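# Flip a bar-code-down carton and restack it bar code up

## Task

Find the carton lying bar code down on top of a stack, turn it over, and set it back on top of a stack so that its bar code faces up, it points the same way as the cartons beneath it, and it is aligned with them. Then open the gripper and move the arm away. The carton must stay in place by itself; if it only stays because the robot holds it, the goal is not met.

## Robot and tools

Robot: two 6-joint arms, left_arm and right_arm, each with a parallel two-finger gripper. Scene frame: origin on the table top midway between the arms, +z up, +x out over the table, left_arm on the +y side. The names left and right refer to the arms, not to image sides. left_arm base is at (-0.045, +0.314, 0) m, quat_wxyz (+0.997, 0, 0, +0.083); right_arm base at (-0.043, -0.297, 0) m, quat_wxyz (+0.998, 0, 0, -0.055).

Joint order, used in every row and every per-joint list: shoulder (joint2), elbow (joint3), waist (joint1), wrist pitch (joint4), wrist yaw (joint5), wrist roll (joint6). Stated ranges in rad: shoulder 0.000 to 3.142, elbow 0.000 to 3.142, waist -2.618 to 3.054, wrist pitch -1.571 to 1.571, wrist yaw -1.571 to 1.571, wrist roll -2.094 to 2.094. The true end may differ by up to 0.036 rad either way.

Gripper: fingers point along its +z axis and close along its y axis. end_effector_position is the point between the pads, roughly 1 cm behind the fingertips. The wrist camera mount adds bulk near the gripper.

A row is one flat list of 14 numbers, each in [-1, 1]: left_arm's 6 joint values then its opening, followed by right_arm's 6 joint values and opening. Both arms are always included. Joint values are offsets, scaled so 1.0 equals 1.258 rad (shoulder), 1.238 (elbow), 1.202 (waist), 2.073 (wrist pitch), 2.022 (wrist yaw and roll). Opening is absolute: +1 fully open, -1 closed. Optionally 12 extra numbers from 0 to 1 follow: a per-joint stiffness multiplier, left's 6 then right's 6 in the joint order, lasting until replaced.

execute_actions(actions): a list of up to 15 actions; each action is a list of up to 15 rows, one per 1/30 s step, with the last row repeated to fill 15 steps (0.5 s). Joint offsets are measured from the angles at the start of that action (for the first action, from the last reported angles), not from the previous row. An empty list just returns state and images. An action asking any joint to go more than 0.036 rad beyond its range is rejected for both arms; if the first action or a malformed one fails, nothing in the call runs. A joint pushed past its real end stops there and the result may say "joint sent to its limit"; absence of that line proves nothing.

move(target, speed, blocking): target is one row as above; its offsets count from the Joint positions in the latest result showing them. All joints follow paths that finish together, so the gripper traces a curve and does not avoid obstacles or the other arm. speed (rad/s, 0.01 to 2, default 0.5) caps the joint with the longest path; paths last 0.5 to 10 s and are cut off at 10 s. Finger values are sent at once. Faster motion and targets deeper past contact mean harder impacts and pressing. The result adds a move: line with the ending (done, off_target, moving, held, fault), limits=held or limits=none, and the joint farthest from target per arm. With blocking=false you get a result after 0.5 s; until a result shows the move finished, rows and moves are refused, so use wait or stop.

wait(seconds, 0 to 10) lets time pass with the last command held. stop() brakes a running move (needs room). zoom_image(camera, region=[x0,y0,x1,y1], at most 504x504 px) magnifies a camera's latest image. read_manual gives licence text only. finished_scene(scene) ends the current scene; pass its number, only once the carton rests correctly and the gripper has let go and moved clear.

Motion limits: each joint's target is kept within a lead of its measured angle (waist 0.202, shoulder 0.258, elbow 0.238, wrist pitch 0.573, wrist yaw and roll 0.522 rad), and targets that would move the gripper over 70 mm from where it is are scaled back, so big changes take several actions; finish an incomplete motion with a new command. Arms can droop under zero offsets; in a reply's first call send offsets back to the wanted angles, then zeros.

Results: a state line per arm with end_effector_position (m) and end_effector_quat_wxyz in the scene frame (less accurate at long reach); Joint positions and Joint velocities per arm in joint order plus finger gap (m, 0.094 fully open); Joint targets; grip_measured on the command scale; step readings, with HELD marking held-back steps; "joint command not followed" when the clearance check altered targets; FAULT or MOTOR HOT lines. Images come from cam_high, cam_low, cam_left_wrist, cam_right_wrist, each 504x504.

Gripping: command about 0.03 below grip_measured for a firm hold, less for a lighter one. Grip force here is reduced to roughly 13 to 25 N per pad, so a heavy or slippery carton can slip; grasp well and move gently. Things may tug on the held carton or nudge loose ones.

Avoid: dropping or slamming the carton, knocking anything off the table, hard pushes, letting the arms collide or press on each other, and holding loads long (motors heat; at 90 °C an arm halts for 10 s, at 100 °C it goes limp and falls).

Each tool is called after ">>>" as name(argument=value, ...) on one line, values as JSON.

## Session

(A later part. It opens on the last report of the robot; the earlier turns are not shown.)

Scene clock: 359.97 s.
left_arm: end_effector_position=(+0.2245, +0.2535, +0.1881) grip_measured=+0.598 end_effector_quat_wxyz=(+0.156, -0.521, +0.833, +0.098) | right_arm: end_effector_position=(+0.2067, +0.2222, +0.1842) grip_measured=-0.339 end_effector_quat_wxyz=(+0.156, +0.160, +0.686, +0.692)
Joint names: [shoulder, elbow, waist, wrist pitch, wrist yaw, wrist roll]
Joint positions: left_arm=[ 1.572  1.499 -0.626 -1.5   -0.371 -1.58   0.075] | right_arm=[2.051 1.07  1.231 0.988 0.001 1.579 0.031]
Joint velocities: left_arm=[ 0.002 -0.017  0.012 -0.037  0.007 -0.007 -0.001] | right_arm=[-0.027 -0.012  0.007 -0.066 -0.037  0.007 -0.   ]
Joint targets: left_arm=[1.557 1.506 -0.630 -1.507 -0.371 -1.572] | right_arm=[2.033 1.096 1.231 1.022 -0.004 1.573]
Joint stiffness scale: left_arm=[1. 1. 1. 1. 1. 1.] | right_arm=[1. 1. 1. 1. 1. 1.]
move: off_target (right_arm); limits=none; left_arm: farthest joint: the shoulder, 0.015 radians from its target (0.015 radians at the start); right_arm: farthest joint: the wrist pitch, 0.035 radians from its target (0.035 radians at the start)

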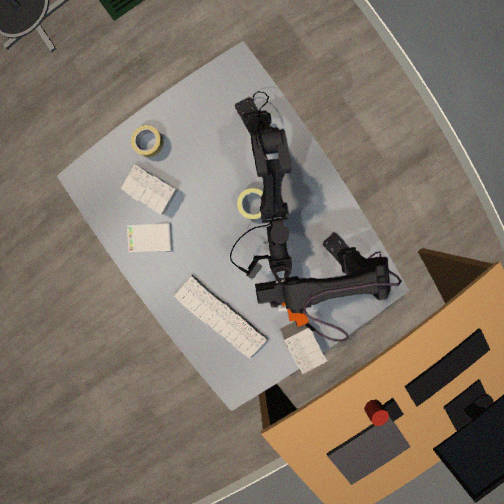

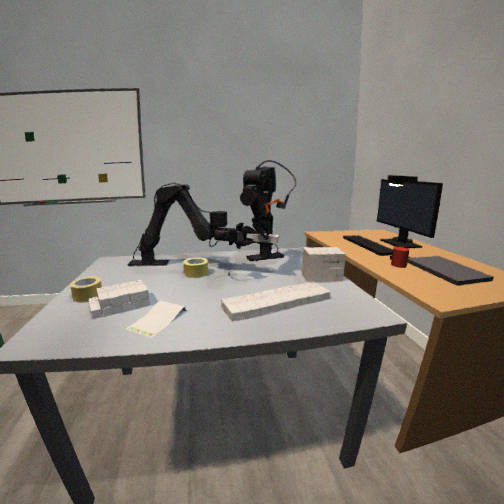

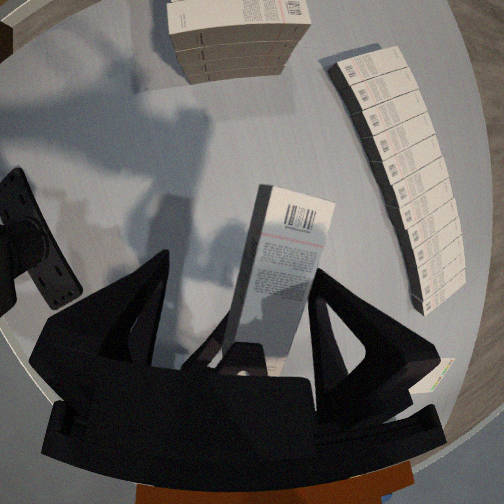

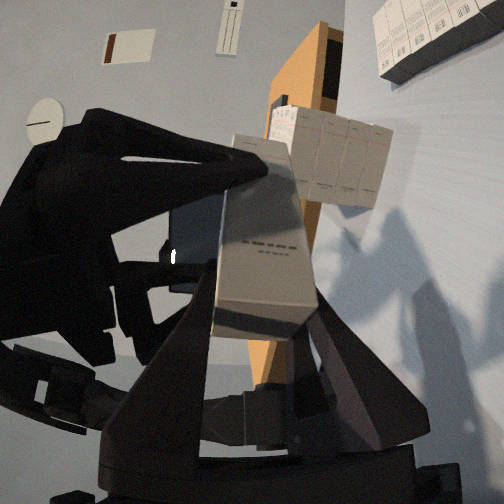

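>>> move(target=[-0.012,0.006,0,0,0.01,0.007,0.6, -0.03,0.021,0,0.017,-0.052,-0.005,-0.372], speed=0.2)

Scene clock: 371.30 s.
left_arm: end_effector_position=(+0.2229, +0.2505, +0.1868) grip_measured=+0.598 end_effector_quat_wxyz=(+0.148, -0.521, +0.836, +0.093) | right_arm: end_effector_position=(+0.1908, +0.2290, +0.1843) grip_measured=-0.339 end_effector_quat_wxyz=(+0.122, +0.127, +0.693, +0.699)
Joint names: [shoulder, elbow, waist, wrist pitch, wrist yaw, wrist roll]
Joint positions: left_arm=[ 1.572  1.499 -0.626 -1.5   -0.35  -1.576  0.075] | right_arm=[ 2.051  1.07   1.231  0.988 -0.096  1.58   0.031]
Joint velocities: left_arm=[-0.002 -0.002  0.002 -0.022  0.051  0.051 -0.   ] | right_arm=[-0.012 -0.017 -0.027 -0.066  0.037  0.022  0.   ]
Joint targets: left_arm=[1.557 1.506 -0.626 -1.500 -0.351 -1.566] | right_arm=[2.013 1.096 1.231 1.023 -0.104 1.569]
Joint stiffness scale: left_arm=[1. 1. 1. 1. 1. 1.] | right_arm=[1. 1. 1. 1. 1. 1.]
move: off_target (right_arm); limits=none; left_arm: farthest joint: the shoulder, 0.015 radians from its target (0.015 radians at the start); right_arm: farthest joint: the shoulder, 0.037 radians from its target (0.037 radians at the start)

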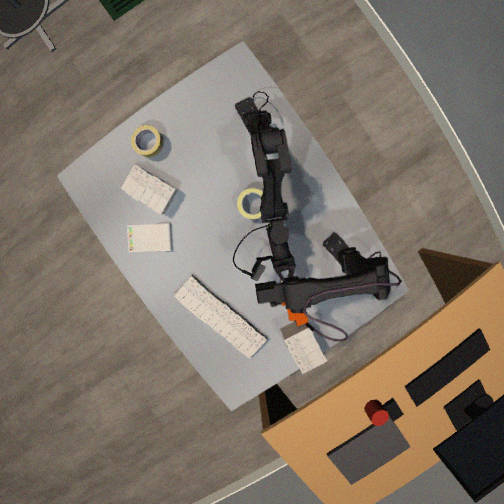

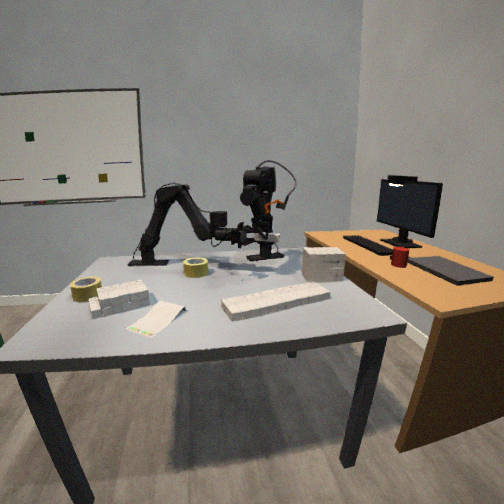

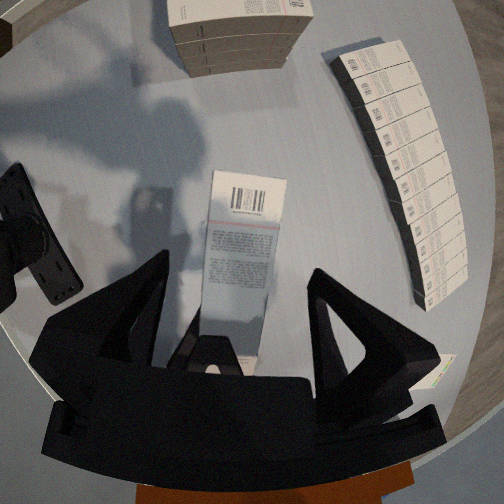

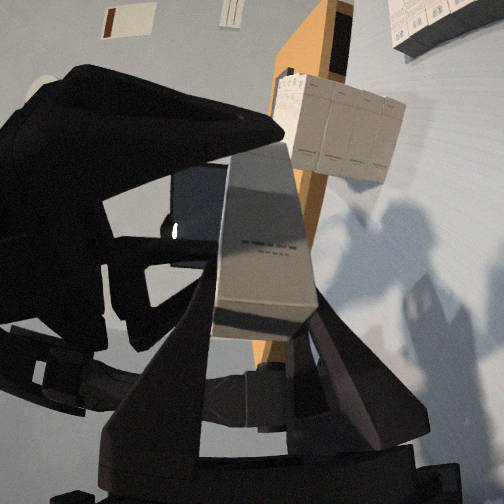

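>>> execute_actions(actions=[[[-0.012,0.006,0.008,0,0,0.005,0.5,-0.03,0.021,0,0.017,0.002,-0.005,-0.372],[-0.012,0.006,0.011,0,0,0.005,0.4,-0.031,0.021,0,0.017,0.004,-0.005,-0.372],[-0.012,0.006,0.014,0,0,0.005,0.3,-0.032,0.021,0,0.017,0.006,-0.005,-0.372],[-0.012,0.006,0.017,0,0,0.005,0.2,-0.033,0.021,0,0.017,0.008,-0.005,-0.372],[-0.012,0.006,0.020,0,0,0.005,0.1,-0.034,0.021,0,0.017,0.010,-0.005,-0.372],[-0.012,0.006,0.023,0,0,0.005,0.0,-0.035,0.021,0,0.017,0.012,-0.005,-0.372],[-0.012,0.006,0.026,0,0,0.005,-0.05,-0.036,0.021,0,0.017,0.012,-0.005,-0.372],[-0.012,0.006,0.026,0,0,0.005,-0.1,-0.037,0.021,0,0.017,0.012,-0.005,-0.372],[-0.012,0.006,0.026,0,0,0.005,-0.1,-0.038,0.021,0,0.017,0.012,-0.005,-0.372]]])

Scene clock: 380.43 s.
left_arm: end_effector_position=(+0.2241, +0.2558, +0.1867) grip_measured=-0.098 end_effector_quat_wxyz=(+0.146, -0.530, +0.830, +0.094) | right_arm: end_effector_position=(+0.1928, +0.2268, +0.1949) grip_measured=-0.339 end_effector_quat_wxyz=(+0.129, +0.130, +0.685, +0.705)
Joint names: [shoulder, elbow, waist, wrist pitch, wrist yaw, wrist roll]
Joint positions: left_arm=[ 1.572  1.499 -0.606 -1.5   -0.349 -1.576  0.042] | right_arm=[ 2.033  1.07   1.231  0.992 -0.081  1.58   0.031]
Joint velocities: left_arm=[ 0.002  0.002 -0.002 -0.095  0.037  0.007 -0.001] | right_arm=[ 0.022  0.012  0.002 -0.022 -0.007  0.051  0.   ]
Joint targets: left_arm=[1.557 1.506 -0.595 -1.500 -0.350 -1.566] | right_arm=[2.003 1.096 1.231 1.023 -0.072 1.569]
Joint stiffness scale: left_arm=[1. 1. 1. 1. 1. 1.] | right_arm=[1. 1. 1. 1. 1. 1.]
Step readings (joint positions):
0: left_arm=[1.572 1.499 -0.626 -1.500 -0.350 -1.576] | right_arm=[2.051 1.070 1.231 0.988 -0.097 1.580]
1: left_arm=[1.572 1.499 -0.626 -1.500 -0.350 -1.576] | right_arm=[2.051 1.070 1.231 0.988 -0.097 1.580]
2: left_arm=[1.572 1.499 -0.626 -1.500 -0.350 -1.576] | right_arm=[2.051 1.070 1.231 0.988 -0.097 1.580]
4: left_arm=[1.572 1.499 -0.626 -1.500 -0.349 -1.576] | right_arm=[2.049 1.070 1.231 0.988 -0.095 1.580]
8: left_arm=[1.572 1.499 -0.611 -1.500 -0.349 -1.576] | right_arm=[2.040 1.070 1.231 0.988 -0.086 1.580]
15: Joint positions above

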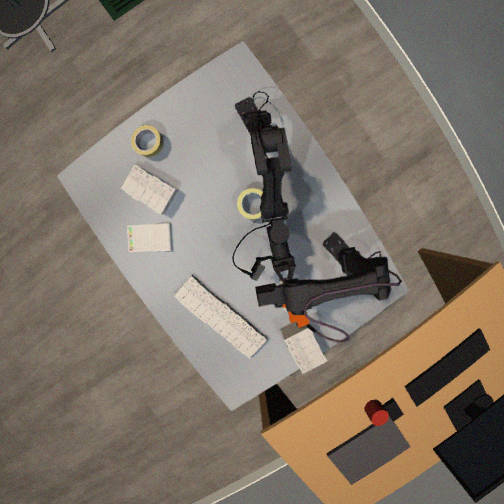

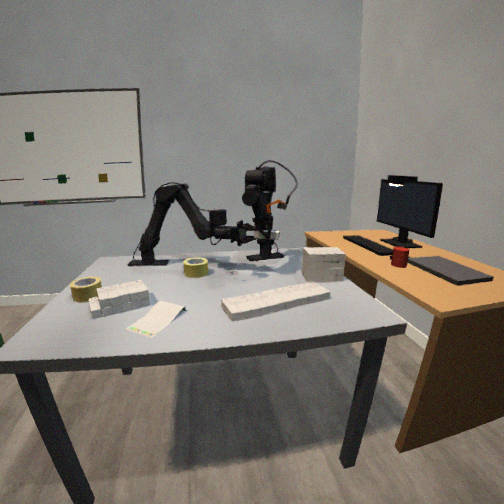

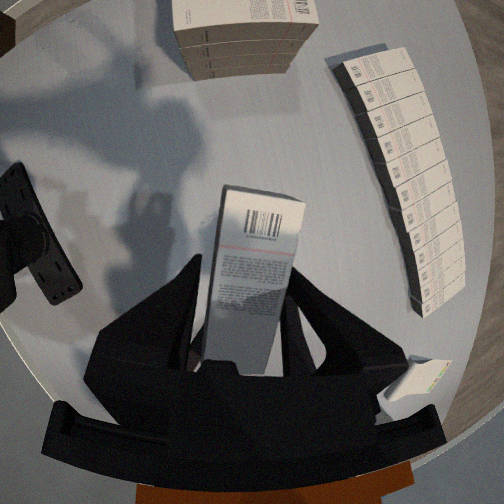

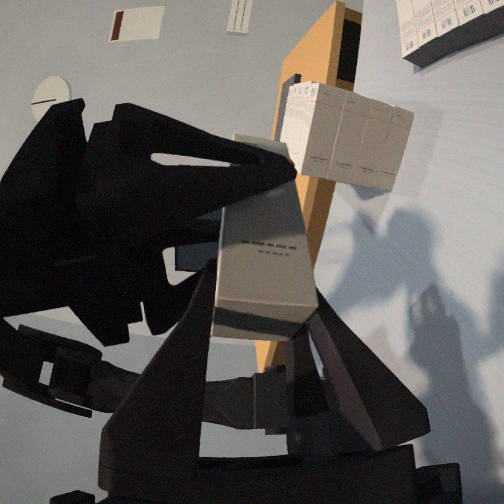

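>>> execute_actions(actions=[[[-0.012,0.006,0.005,0,0,0.005,-0.1,-0.015,0.021,0,0.015,0,-0.005,-0.372],[-0.012,0.006,0.005,0,0,0.005,-0.1,-0.008,0.021,0,0.015,0,-0.005,-0.372],[-0.012,0.006,0.005,0,0,0.005,-0.1,-0.003,0.021,0,0.015,0,-0.005,-0.372],[-0.012,0.006,0.005,0,0,0.005,-0.1,0,0.021,0,0.015,0,-0.005,-0.372],[-0.012,0.006,0.005,0,0,0.005,-0.1,0.002,0.021,0,0.015,0,-0.005,-0.372],[-0.012,0.006,0.005,0,0,0.005,-0.1,0.004,0.021,0,0.015,0,-0.005,-0.372]]])

Scene clock: 388.23 s.
left_arm: end_effector_position=(+0.2241, +0.2557, +0.1867) grip_measured=-0.098 end_effector_quat_wxyz=(+0.146, -0.530, +0.830, +0.094) | right_arm: end_effector_position=(+0.1933, +0.2274, +0.1899) grip_measured=-0.339 end_effector_quat_wxyz=(+0.129, +0.131, +0.688, +0.702)
Joint names: [shoulder, elbow, waist, wrist pitch, wrist yaw, wrist roll]
Joint positions: left_arm=[ 1.572  1.499 -0.606 -1.5   -0.348 -1.576  0.042] | right_arm=[ 2.043  1.07   1.231  0.993 -0.08   1.58   0.031]
Joint velocities: left_arm=[-0.007 -0.007 -0.012 -0.066  0.007  0.022  0.001] | right_arm=[-0.007  0.012 -0.007  0.066 -0.022  0.022  0.001]
Joint targets: left_arm=[1.557 1.506 -0.600 -1.500 -0.349 -1.566] | right_arm=[2.038 1.096 1.231 1.023 -0.081 1.569]
Joint stiffness scale: left_arm=[1. 1. 1. 1. 1. 1.] | right_arm=[1. 1. 1. 1. 1. 1.]
Step readings (joint positions):
0: left_arm=[1.572 1.499 -0.606 -1.500 -0.349 -1.576] | right_arm=[2.033 1.070 1.231 0.992 -0.080 1.580]
1: left_arm=[1.572 1.499 -0.606 -1.500 -0.349 -1.576] | right_arm=[2.033 1.070 1.231 0.992 -0.080 1.580]
2: left_arm=[1.572 1.499 -0.606 -1.500 -0.349 -1.576] | right_arm=[2.033 1.070 1.231 0.992 -0.080 1.580]
4: left_arm=[1.572 1.499 -0.606 -1.500 -0.349 -1.576] | right_arm=[2.033 1.070 1.231 0.992 -0.080 1.580]
8: left_arm=[1.572 1.499 -0.606 -1.500 -0.349 -1.576] | right_arm=[2.036 1.070 1.231 0.993 -0.080 1.580]
15: Joint positions above

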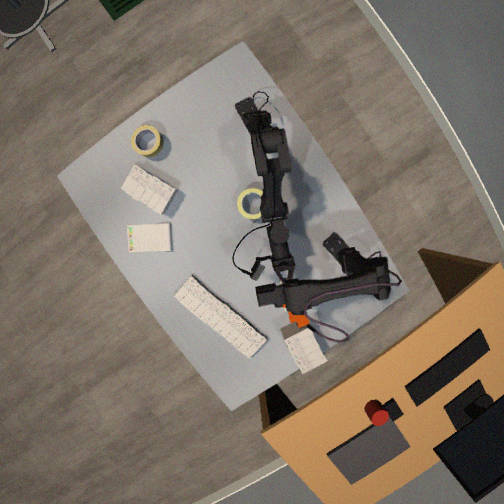

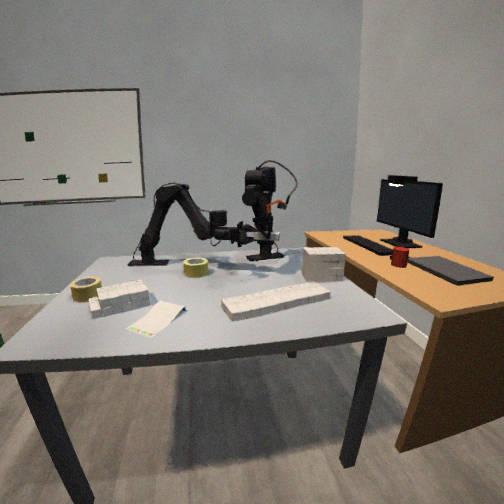

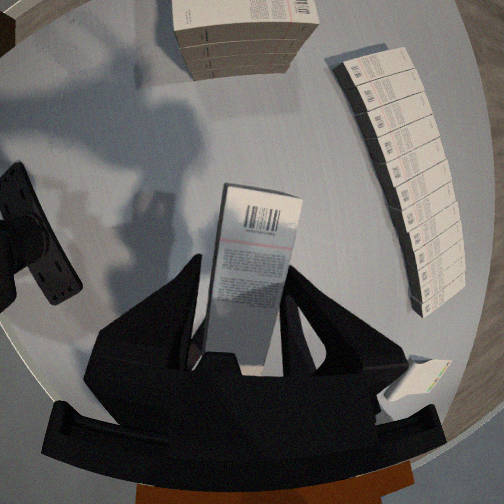

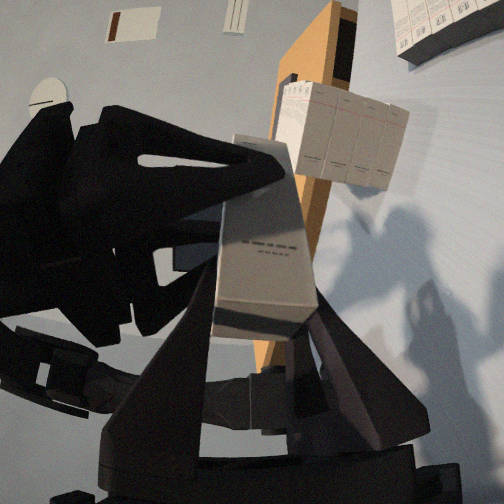

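Good. Close left.

>>> execute_actions(actions=[[[-0.012,0.006,0.005,0,0,0.005,-0.13,-0.01,0.021,0,0.015,0,-0.005,-0.372],[-0.012,0.006,0.005,0,0,0.005,-0.15,-0.01,0.021,0,0.015,0,-0.005,-0.372],[-0.012,0.006,0.005,0,0,0.005,-0.17,-0.01,0.021,0,0.015,0,-0.005,-0.372],[-0.012,0.006,0.005,0,0,0.005,-0.19,-0.01,0.021,0,0.015,0,-0.005,-0.372],[-0.012,0.006,0.005,0,0,0.005,-0.21,-0.01,0.021,0,0.015,0,-0.005,-0.372],[-0.012,0.006,0.005,0,0,0.005,-0.23,-0.01,0.021,0,0.015,0,-0.005,-0.372],[-0.012,0.006,0.005,0,0,0.005,-0.25,-0.01,0.021,0,0.015,0,-0.005,-0.372],[-0.012,0.006,0.005,0,0,0.005,-0.27,-0.01,0.021,0,0.015,0,-0.005,-0.372],[-0.012,0.006,0.005,0,0,0.005,-0.29,-0.01,0.021,0,0.015,0,-0.005,-0.372],[-0.012,0.006,0.005,0,0,0.005,-0.31,-0.01,0.021,0,0.015,0,-0.005,-0.372],[-0.012,0.006,0.005,0,0,0.005,-0.33,-0.01,0.021,0,0.015,0,-0.005,-0.372],[-0.012,0.006,0.005,0,0,0.005,-0.35,-0.01,0.021,0,0.015,0,-0.005,-0.372],[-0.012,0.006,0.005,0,0,0.005,-0.375,-0.01,0.021,0,0.015,0,-0.005,-0.372]]])

>>> wait(seconds=0.2)

Scene clock: 396.87 s.
left_arm: end_effector_position=(+0.2240, +0.2556, +0.1866) grip_measured=-0.338 end_effector_quat_wxyz=(+0.146, -0.530, +0.830, +0.094) | right_arm: end_effector_position=(+0.1931, +0.2275, +0.1899) grip_measured=-0.339 end_effector_quat_wxyz=(+0.129, +0.131, +0.688, +0.702)
Joint names: [shoulder, elbow, waist, wrist pitch, wrist yaw, wrist roll]
Joint positions: left_arm=[ 1.572  1.499 -0.606 -1.5   -0.348 -1.576  0.031] | right_arm=[ 2.043  1.07   1.231  0.993 -0.081  1.579  0.031]
Joint velocities: left_arm=[-0.017 -0.007 -0.007  0.007 -0.007 -0.081  0.   ] | right_arm=[ 0.032  0.002 -0.002 -0.007  0.022 -0.051  0.   ]
Joint targets: left_arm=[1.557 1.506 -0.600 -1.500 -0.348 -1.566] | right_arm=[2.030 1.096 1.231 1.024 -0.079 1.570]
Joint stiffness scale: left_arm=[1. 1. 1. 1. 1. 1.] | right_arm=[1. 1. 1. 1. 1. 1.]
Step readings (joint positions):
0: left_arm=[1.572 1.499 -0.606 -1.500 -0.348 -1.576] | right_arm=[2.043 1.070 1.231 0.993 -0.080 1.580]
1: left_arm=[1.572 1.499 -0.606 -1.500 -0.348 -1.576] | right_arm=[2.043 1.070 1.231 0.993 -0.080 1.580]
2: left_arm=[1.572 1.499 -0.606 -1.500 -0.348 -1.576] | right_arm=[2.043 1.070 1.231 0.993 -0.080 1.580]
4: left_arm=[1.572 1.499 -0.606 -1.500 -0.348 -1.576] | right_arm=[2.043 1.070 1.231 0.993 -0.080 1.580]
8: left_arm=[1.572 1.499 -0.606 -1.500 -0.348 -1.576] | right_arm=[2.043 1.070 1.231 0.993 -0.080 1.580]
15: Joint positions above

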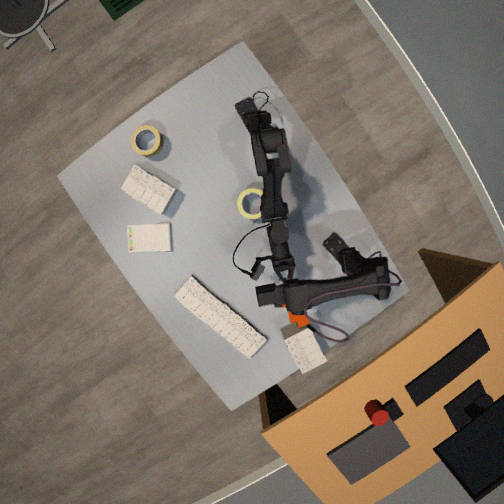

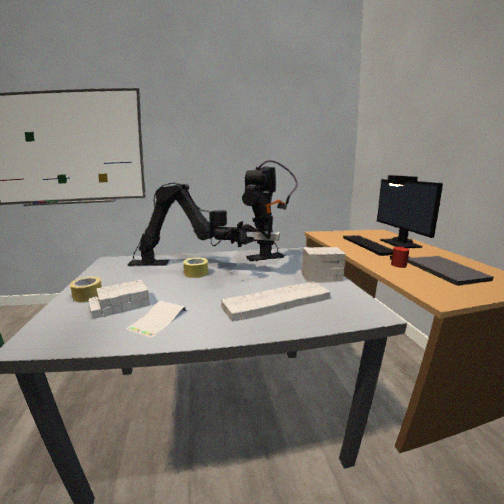

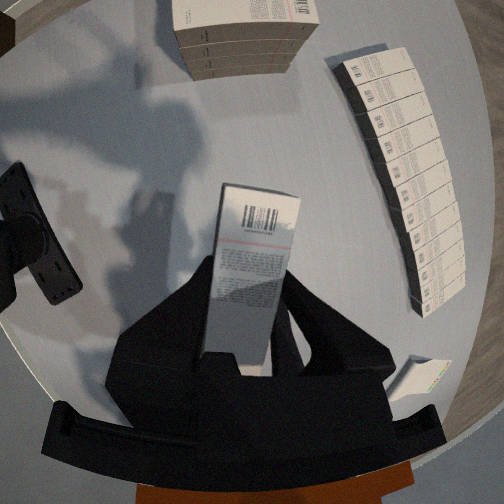

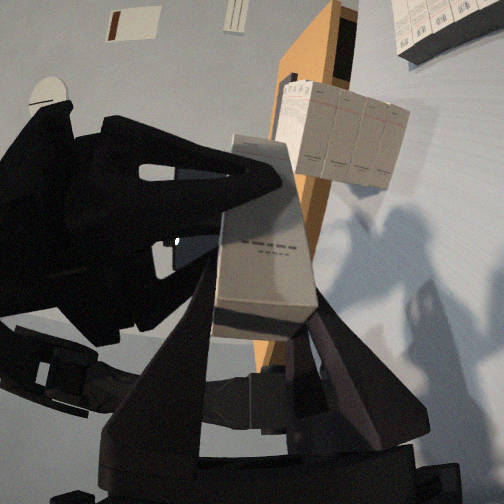

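Scene clock: 397.07 s.
left_arm: end_effector_position=(+0.2240, +0.2556, +0.1866) grip_measured=-0.338 end_effector_quat_wxyz=(+0.146, -0.530, +0.830, +0.094) | right_arm: end_effector_position=(+0.1931, +0.2275, +0.1899) grip_measured=-0.339 end_effector_quat_wxyz=(+0.129, +0.131, +0.688, +0.702)
Joint names: [shoulder, elbow, waist, wrist pitch, wrist yaw, wrist roll]
Joint positions: left_arm=[ 1.572  1.499 -0.606 -1.5   -0.348 -1.576  0.031] | right_arm=[ 2.043  1.07   1.231  0.993 -0.081  1.578  0.031]
Joint velocities: left_arm=[-0.007 -0.007 -0.027 -0.037 -0.051  0.022 -0.   ] | right_arm=[ 0.012  0.012 -0.002  0.051 -0.022  0.051 -0.001]
Joint targets: left_arm=[1.557 1.506 -0.600 -1.500 -0.348 -1.566] | right_arm=[2.030 1.096 1.231 1.024 -0.079 1.569]
Joint stiffness scale: left_arm=[1. 1. 1. 1. 1. 1.] | right_arm=[1. 1. 1. 1. 1. 1.]
wait: 0.20 s; at rest by 0.17 s

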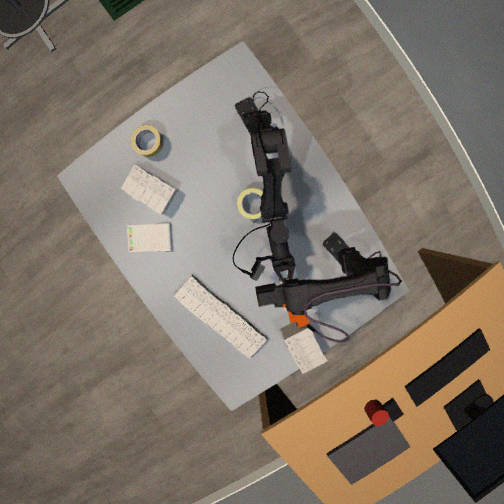

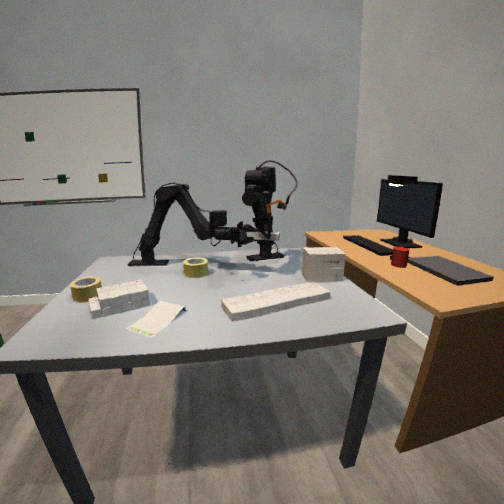

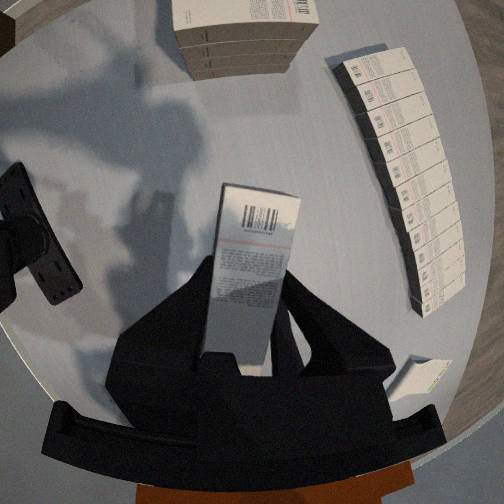

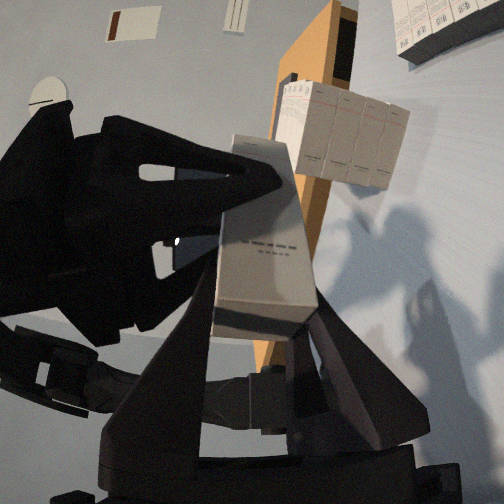

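>>> execute_actions(actions=[[[-0.012,0.012,0.005,0,-0.005,0.005,-0.375,-0.01,0.018,0,0.008,0,0,-0.33],[-0.012,0.012,0.005,0,-0.005,0.005,-0.375,-0.01,0.018,0,0.008,0,0,-0.31],[-0.012,0.012,0.005,0,-0.005,0.005,-0.375,-0.01,0.018,0,0.008,0,0,-0.28],[-0.012,0.012,0.005,0,-0.005,0.005,-0.375,-0.01,0.018,0,0.008,0,0,-0.24],[-0.012,0.012,0.005,0,-0.005,0.005,-0.375,-0.01,0.018,0,0.008,0,0,-0.2],[-0.012,0.012,0.005,0,-0.005,0.005,-0.375,-0.01,0.018,0,0.008,0,0,-0.15],[-0.012,0.012,0.005,0,-0.005,0.005,-0.375,-0.01,0.018,0,0.008,0,0,-0.1],[-0.012,0.012,0.005,0,-0.005,0.005,-0.375,-0.01,0.018,0,0.008,0,0,-0.05],[-0.012,0.012,0.005,0,-0.005,0.005,-0.375,-0.01,0.018,0,0.008,0,0,-0.05],[-0.012,0.012,0.008,0,-0.005,0.005,-0.375,-0.01,0.018,0,0.008,0,0,-0.05],[-0.012,0.012,0.012,0,-0.005,0.005,-0.375,-0.01,0.018,0,0.008,0,0,-0.05],[-0.012,0.012,0.018,0,-0.005,0.005,-0.375,-0.01,0.018,0,0.008,0,0,-0.05],[-0.012,0.012,0.025,0,-0.005,0.005,-0.375,-0.01,0.018,0,0.008,0,0,-0.05],[-0.012,0.012,0.033,0,-0.005,0.005,-0.375,-0.01,0.018,0,0.008,0,0,-0.05],[-0.012,0.012,0.042,0,-0.005,0.005,-0.375,-0.01,0.018,0,0.008,0,0,-0.05]],[[-0.012,0.012,0.025,0,-0.005,0.005,-0.375,-0.01,0.018,0,0.008,0,0,-0.05],[-0.012,0.012,0.035,0,-0.005,0.008,-0.375,-0.01,0.018,0,0.008,0,0,-0.05],[-0.012,0.012,0.045,0,-0.005,0.012,-0.375,-0.01,0.018,0,0.008,0,0,-0.05],[-0.012,0.012,0.055,0,-0.005,0.016,-0.375,-0.01,0.018,0,0.008,0,0,-0.05],[-0.012,0.012,0.065,0,-0.005,0.02,-0.375,-0.01,0.018,0,0.008,0,0,-0.05],[-0.012,0.012,0.075,0,-0.005,0.025,-0.375,-0.01,0.018,0,0.008,0,0,-0.05],[-0.012,0.012,0.085,0,-0.005,0.03,-0.375,-0.01,0.018,0,0.008,0,0,-0.05],[-0.012,0.012,0.095,0,-0.005,0.04,-0.375,-0.01,0.018,0,0.008,0,0,-0.05],[-0.012,0.012,0.105,0,-0.005,0.05,-0.375,-0.01,0.018,0,0.008,0,0,-0.05],[-0.012,0.012,0.115,0,-0.005,0.065,-0.375,-0.01,0.018,0,0.008,0,0,-0.05],[-0.012,0.012,0.125,0,-0.005,0.08,-0.375,-0.01,0.018,0,0.008,0,0,-0.05],[-0.012,0.012,0.135,0,-0.005,0.1,-0.375,-0.01,0.018,0,0.008,0,0,-0.05],[-0.012,0.012,0.145,0,-0.005,0.12,-0.375,-0.01,0.018,0,0.008,0,0,-0.05],[-0.012,0.012,0.152,0,-0.005,0.14,-0.375,-0.01,0.018,0,0.008,0,0,-0.05],[-0.012,0.012,0.156,0,-0.005,0.16,-0.375,-0.01,0.018,0,0.008,0,0,-0.05]]])

>>> wait(seconds=0.3)

Scene clock: 419.27 s.
left_arm: end_effector_position=(+0.2302, +0.3052, +0.1866) grip_measured=-0.338 end_effector_quat_wxyz=(+0.127, -0.531, +0.829, +0.118) | right_arm: end_effector_position=(+0.1931, +0.2275, +0.1899) grip_measured=-0.053 end_effector_quat_wxyz=(+0.127, +0.132, +0.688, +0.703)
Joint names: [shoulder, elbow, waist, wrist pitch, wrist yaw, wrist roll]
Joint positions: left_arm=[ 1.572  1.499 -0.424 -1.5   -0.348 -1.398  0.031] | right_arm=[ 2.043  1.07   1.231  0.993 -0.081  1.583  0.045]
Joint velocities: left_arm=[-0.007 -0.002  0.266 -0.11  -0.037  0.93   0.001] | right_arm=[ 0.002 -0.022 -0.007  0.022  0.007  0.051 -0.001]
Joint targets: left_arm=[1.557 1.513 -0.401 -1.500 -0.358 -1.253] | right_arm=[2.030 1.092 1.231 1.009 -0.081 1.581]
Joint stiffness scale: left_arm=[1. 1. 1. 1. 1. 1.] | right_arm=[1. 1. 1. 1. 1. 1.]
Step readings (joint positions; steps 1 to 15: 1st action; 16 to 30: 2nd action):
0: left_arm=[1.572 1.499 -0.606 -1.500 -0.348 -1.576] | right_arm=[2.043 1.070 1.231 0.993 -0.081 1.578]
1: left_arm=[1.572 1.499 -0.606 -1.500 -0.348 -1.576] | right_arm=[2.043 1.070 1.231 0.993 -0.081 1.578]
2: left_arm=[1.572 1.499 -0.606 -1.500 -0.348 -1.576] | right_arm=[2.043 1.070 1.231 0.993 -0.081 1.579]
4: left_arm=[1.572 1.499 -0.606 -1.500 -0.348 -1.576] | right_arm=[2.043 1.070 1.231 0.993 -0.081 1.580]
8: left_arm=[1.572 1.499 -0.606 -1.500 -0.348 -1.576] | right_arm=[2.043 1.070 1.231 0.993 -0.081 1.580]
15: left_arm=[1.572 1.499 -0.589 -1.500 -0.348 -1.576] | right_arm=[2.043 1.070 1.231 0.993 -0.081 1.581]
16: left_arm=[1.572 1.499 -0.580 -1.500 -0.348 -1.576] | right_arm=[2.043 1.070 1.231 0.993 -0.081 1.581]
17: left_arm=[1.572 1.499 -0.571 -1.500 -0.348 -1.576] | right_arm=[2.043 1.070 1.231 0.993 -0.081 1.581]
19: left_arm=[1.572 1.499 -0.554 -1.500 -0.348 -1.570] | right_arm=[2.043 1.070 1.231 0.993 -0.081 1.582]
23: left_arm=[1.572 1.499 -0.508 -1.500 -0.348 -1.546] | right_arm=[2.043 1.070 1.231 0.993 -0.081 1.583]
30: Joint positions above

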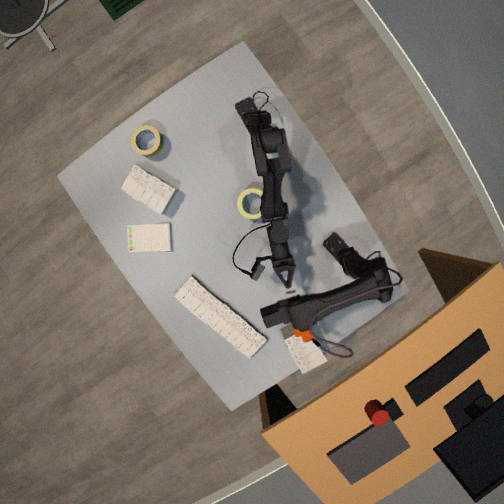

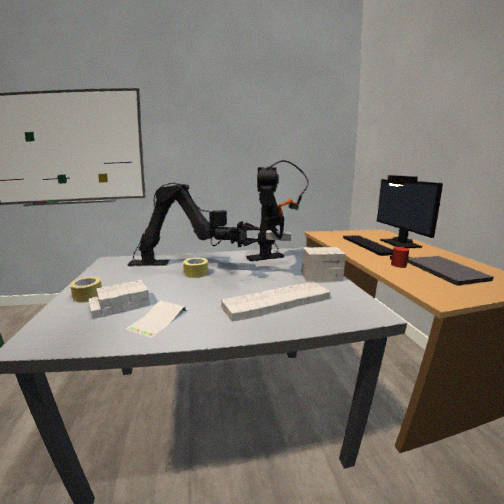

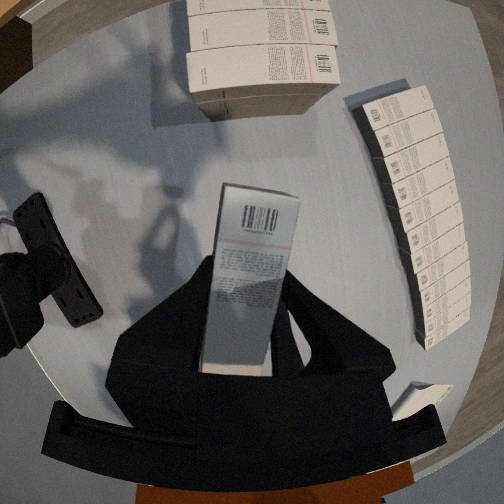

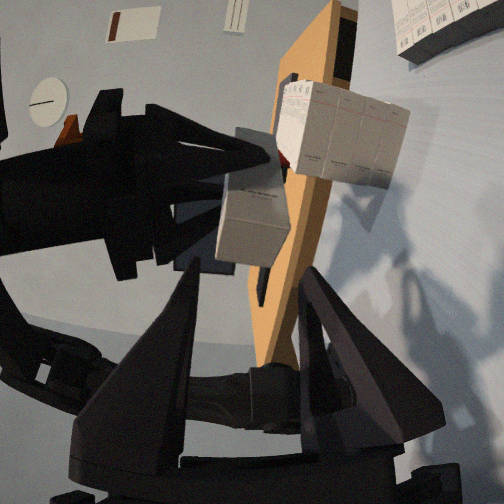

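Scene clock: 419.57 s.
left_arm: end_effector_position=(+0.2303, +0.3095, +0.1866) grip_measured=-0.338 end_effector_quat_wxyz=(+0.118, -0.488, +0.855, +0.126) | right_arm: end_effector_position=(+0.1931, +0.2275, +0.1899) grip_measured=-0.053 end_effector_quat_wxyz=(+0.127, +0.132, +0.688, +0.703)
Joint names: [shoulder, elbow, waist, wrist pitch, wrist yaw, wrist roll]
Joint positions: left_arm=[ 1.572  1.499 -0.408 -1.5   -0.348 -1.281  0.031] | right_arm=[ 2.043  1.07   1.231  0.993 -0.081  1.583  0.045]
Joint velocities: left_arm=[-0.007 -0.007 -0.002  0.037 -0.007  0.066 -0.001] | right_arm=[ 0.017 -0.012  0.007  0.022  0.051 -0.022 -0.   ]
Joint targets: left_arm=[1.557 1.513 -0.401 -1.500 -0.358 -1.253] | right_arm=[2.030 1.092 1.231 1.009 -0.081 1.581]
Joint stiffness scale: left_arm=[1. 1. 1. 1. 1. 1.] | right_arm=[1. 1. 1. 1. 1. 1.]
wait: 0.30 s; no rest

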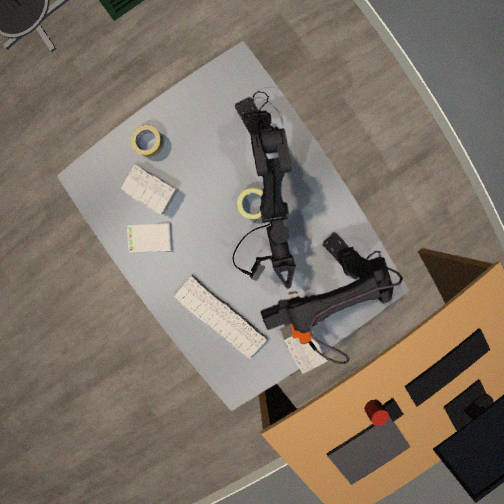

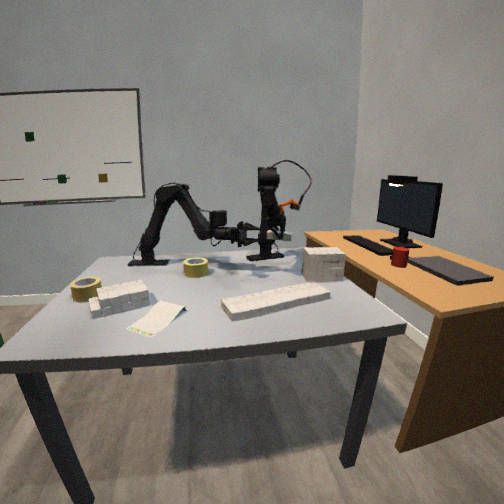

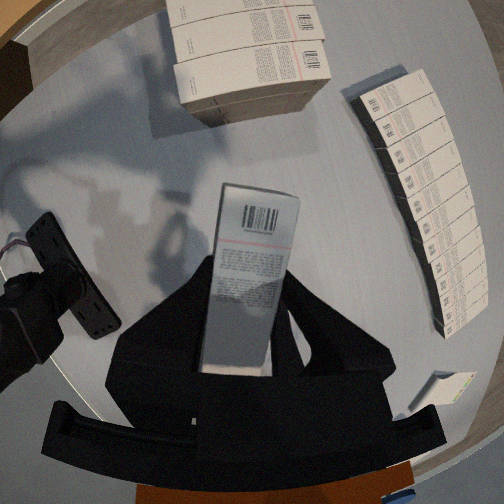

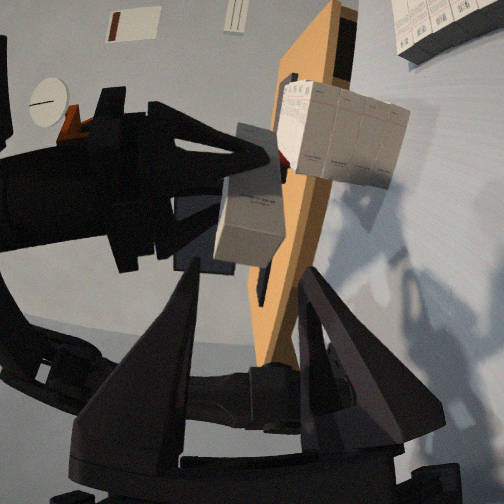

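>>> move(target=[0.201,0.34,0.735,0.0796,0.296,1,-0.375, -0.4,-0.46,-0.1,0.05,0.04,0,1], speed=0.9)

Scene clock: 430.87 s.
left_arm: end_effector_position=(+0.2945, +0.5143, +0.2143) grip_measured=-0.338 end_effector_quat_wxyz=(+0.178, +0.062, +0.982, -0.004) | right_arm: end_effector_position=(+0.1882, +0.0759, +0.2030) grip_measured=+1.000 end_effector_quat_wxyz=(+0.190, +0.196, +0.673, +0.688)
Joint names: [shoulder, elbow, waist, wrist pitch, wrist yaw, wrist roll]
Joint positions: left_arm=[ 1.821  1.88   0.47  -1.356  0.235  0.73   0.031] | right_arm=[ 1.564  0.506  1.12   1.075 -0.008  1.585  0.094]
Joint velocities: left_arm=[-0.007 -0.002 -0.002  0.022 -0.037 -0.007 -0.   ] | right_arm=[ 0.017 -0.002 -0.002  0.051  0.037 -0.037  0.   ]
Joint targets: left_arm=[1.825 1.919 0.475 -1.335 0.251 0.741] | right_arm=[1.540 0.500 1.111 1.096 -0.000 1.583]
Joint stiffness scale: left_arm=[1. 1. 1. 1. 1. 1.] | right_arm=[1. 1. 1. 1. 1. 1.]
move: off_target (left_arm, right_arm); limits=none; left_arm: farthest joint: the elbow, 0.040 radians from its target (0.421 radians at the start); right_arm: farthest joint: the shoulder, 0.024 radians from its target (0.503 radians at the start)

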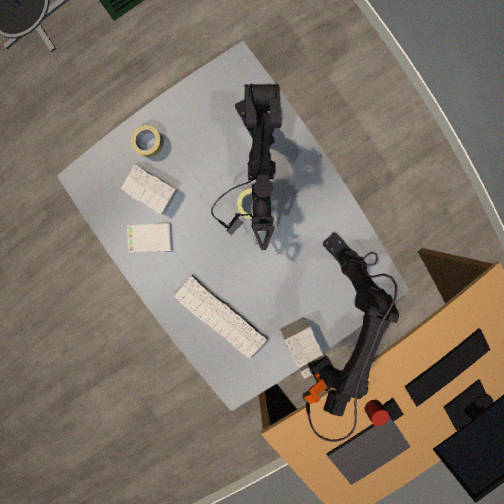

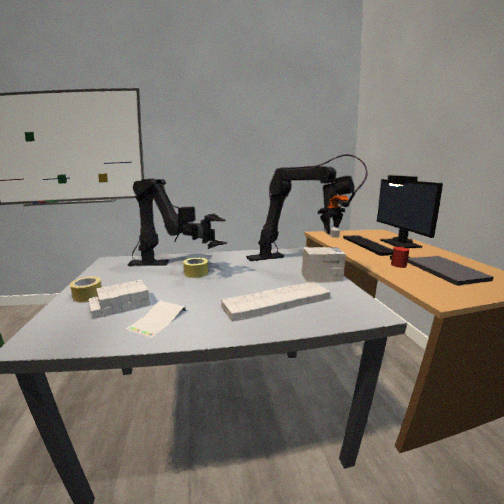

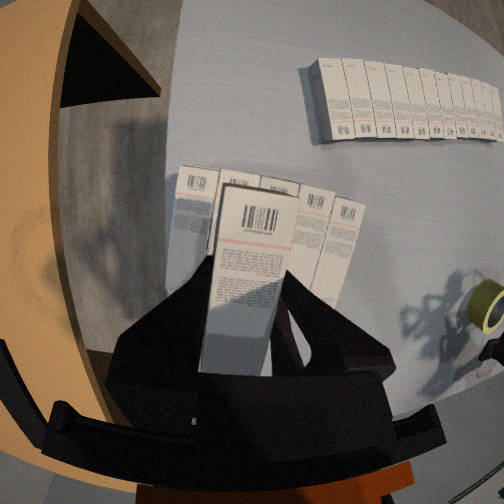

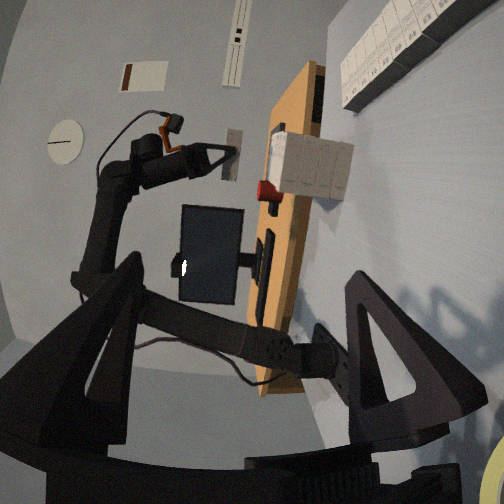

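>>> move(target=[0.006,-0.196,0,0.118,0.008,0.007,-0.375, -0.01,0,0,0.01,0,0,1], speed=0.3)

>>> zoom_image(camera="cam_left_wrist", region=[130, 130, 430, 380])

>>> zoom_image(camera="cam_right_wrist", region=[200, 100, 360, 220])

Scene clock: 439.77 s.
left_arm: end_effector_position=(+0.3014, +0.5193, +0.1531) grip_measured=-0.338 end_effector_quat_wxyz=(+0.172, +0.063, +0.983, -0.010) | right_arm: end_effector_position=(+0.1882, +0.0759, +0.2030) grip_measured=+1.000 end_effector_quat_wxyz=(+0.189, +0.197, +0.673, +0.688)
Joint names: [shoulder, elbow, waist, wrist pitch, wrist yaw, wrist roll]
Joint positions: left_arm=[ 1.829  1.648  0.47  -1.134  0.235  0.733  0.031] | right_arm=[ 1.564  0.506  1.12   1.075 -0.008  1.588  0.094]
Joint velocities: left_arm=[ 0.007  0.012  0.012  0.037 -0.066 -0.022  0.001] | right_arm=[-0.012  0.002  0.007 -0.022 -0.051 -0.037  0.   ]
Joint targets: left_arm=[1.829 1.638 0.470 -1.112 0.251 0.744] | right_arm=[1.551 0.506 1.120 1.096 -0.008 1.585]
Joint stiffness scale: left_arm=[1. 1. 1. 1. 1. 1.] | right_arm=[1. 1. 1. 1. 1. 1.]
move: off_target (left_arm, right_arm); limits=none; left_arm: farthest joint: the wrist pitch, 0.023 radians from its target (0.245 radians at the start); right_arm: farthest joint: the wrist pitch, 0.021 radians from its target (0.021 radians at the start)

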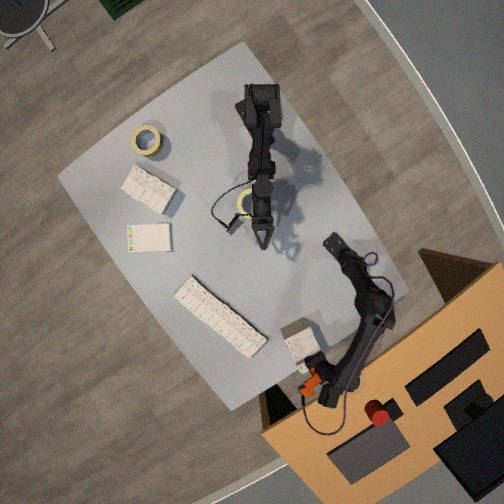

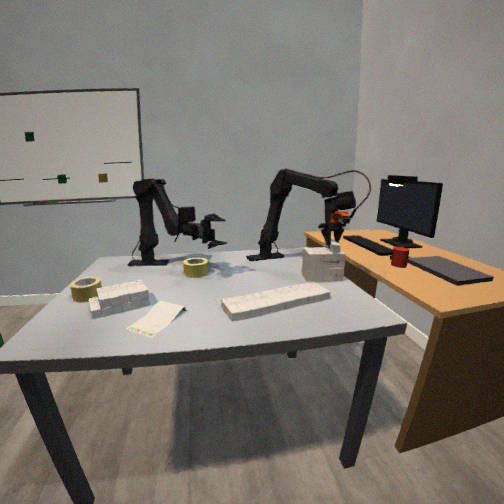

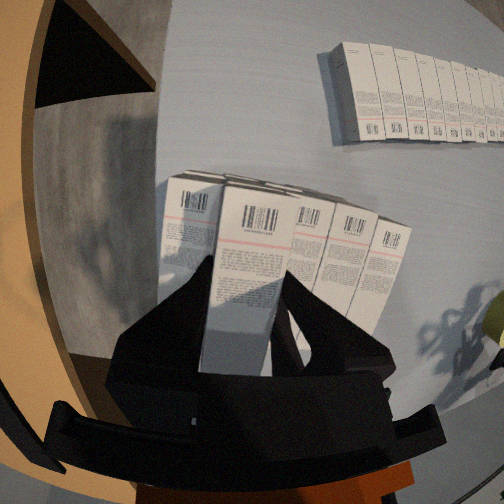

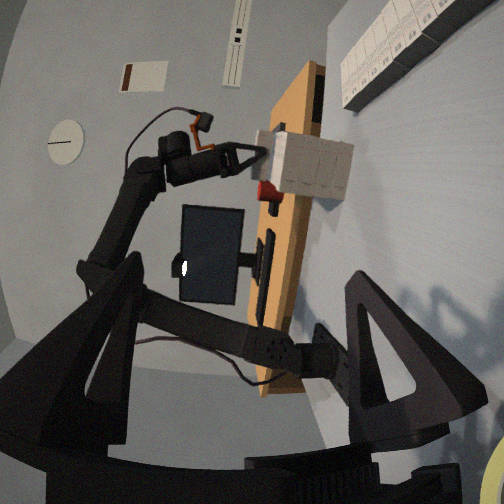

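Region (130, 130, 430, 380) of cam_left_wrist's 504x504 image, scaled by 1.680, with more detail than that image has.

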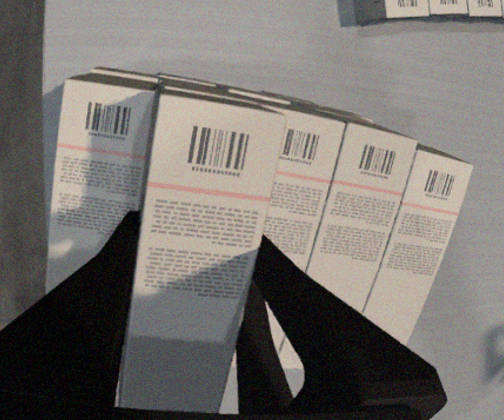

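Region (200, 100, 360, 220) of cam_right_wrist's 504x504 image, scaled by 3.150, with more detail than that image has; it fills the top 378 rows of this view, and the rest is white.

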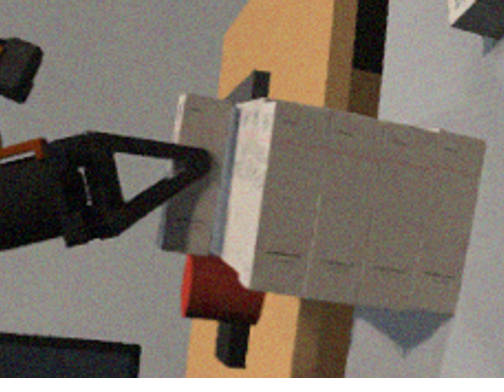

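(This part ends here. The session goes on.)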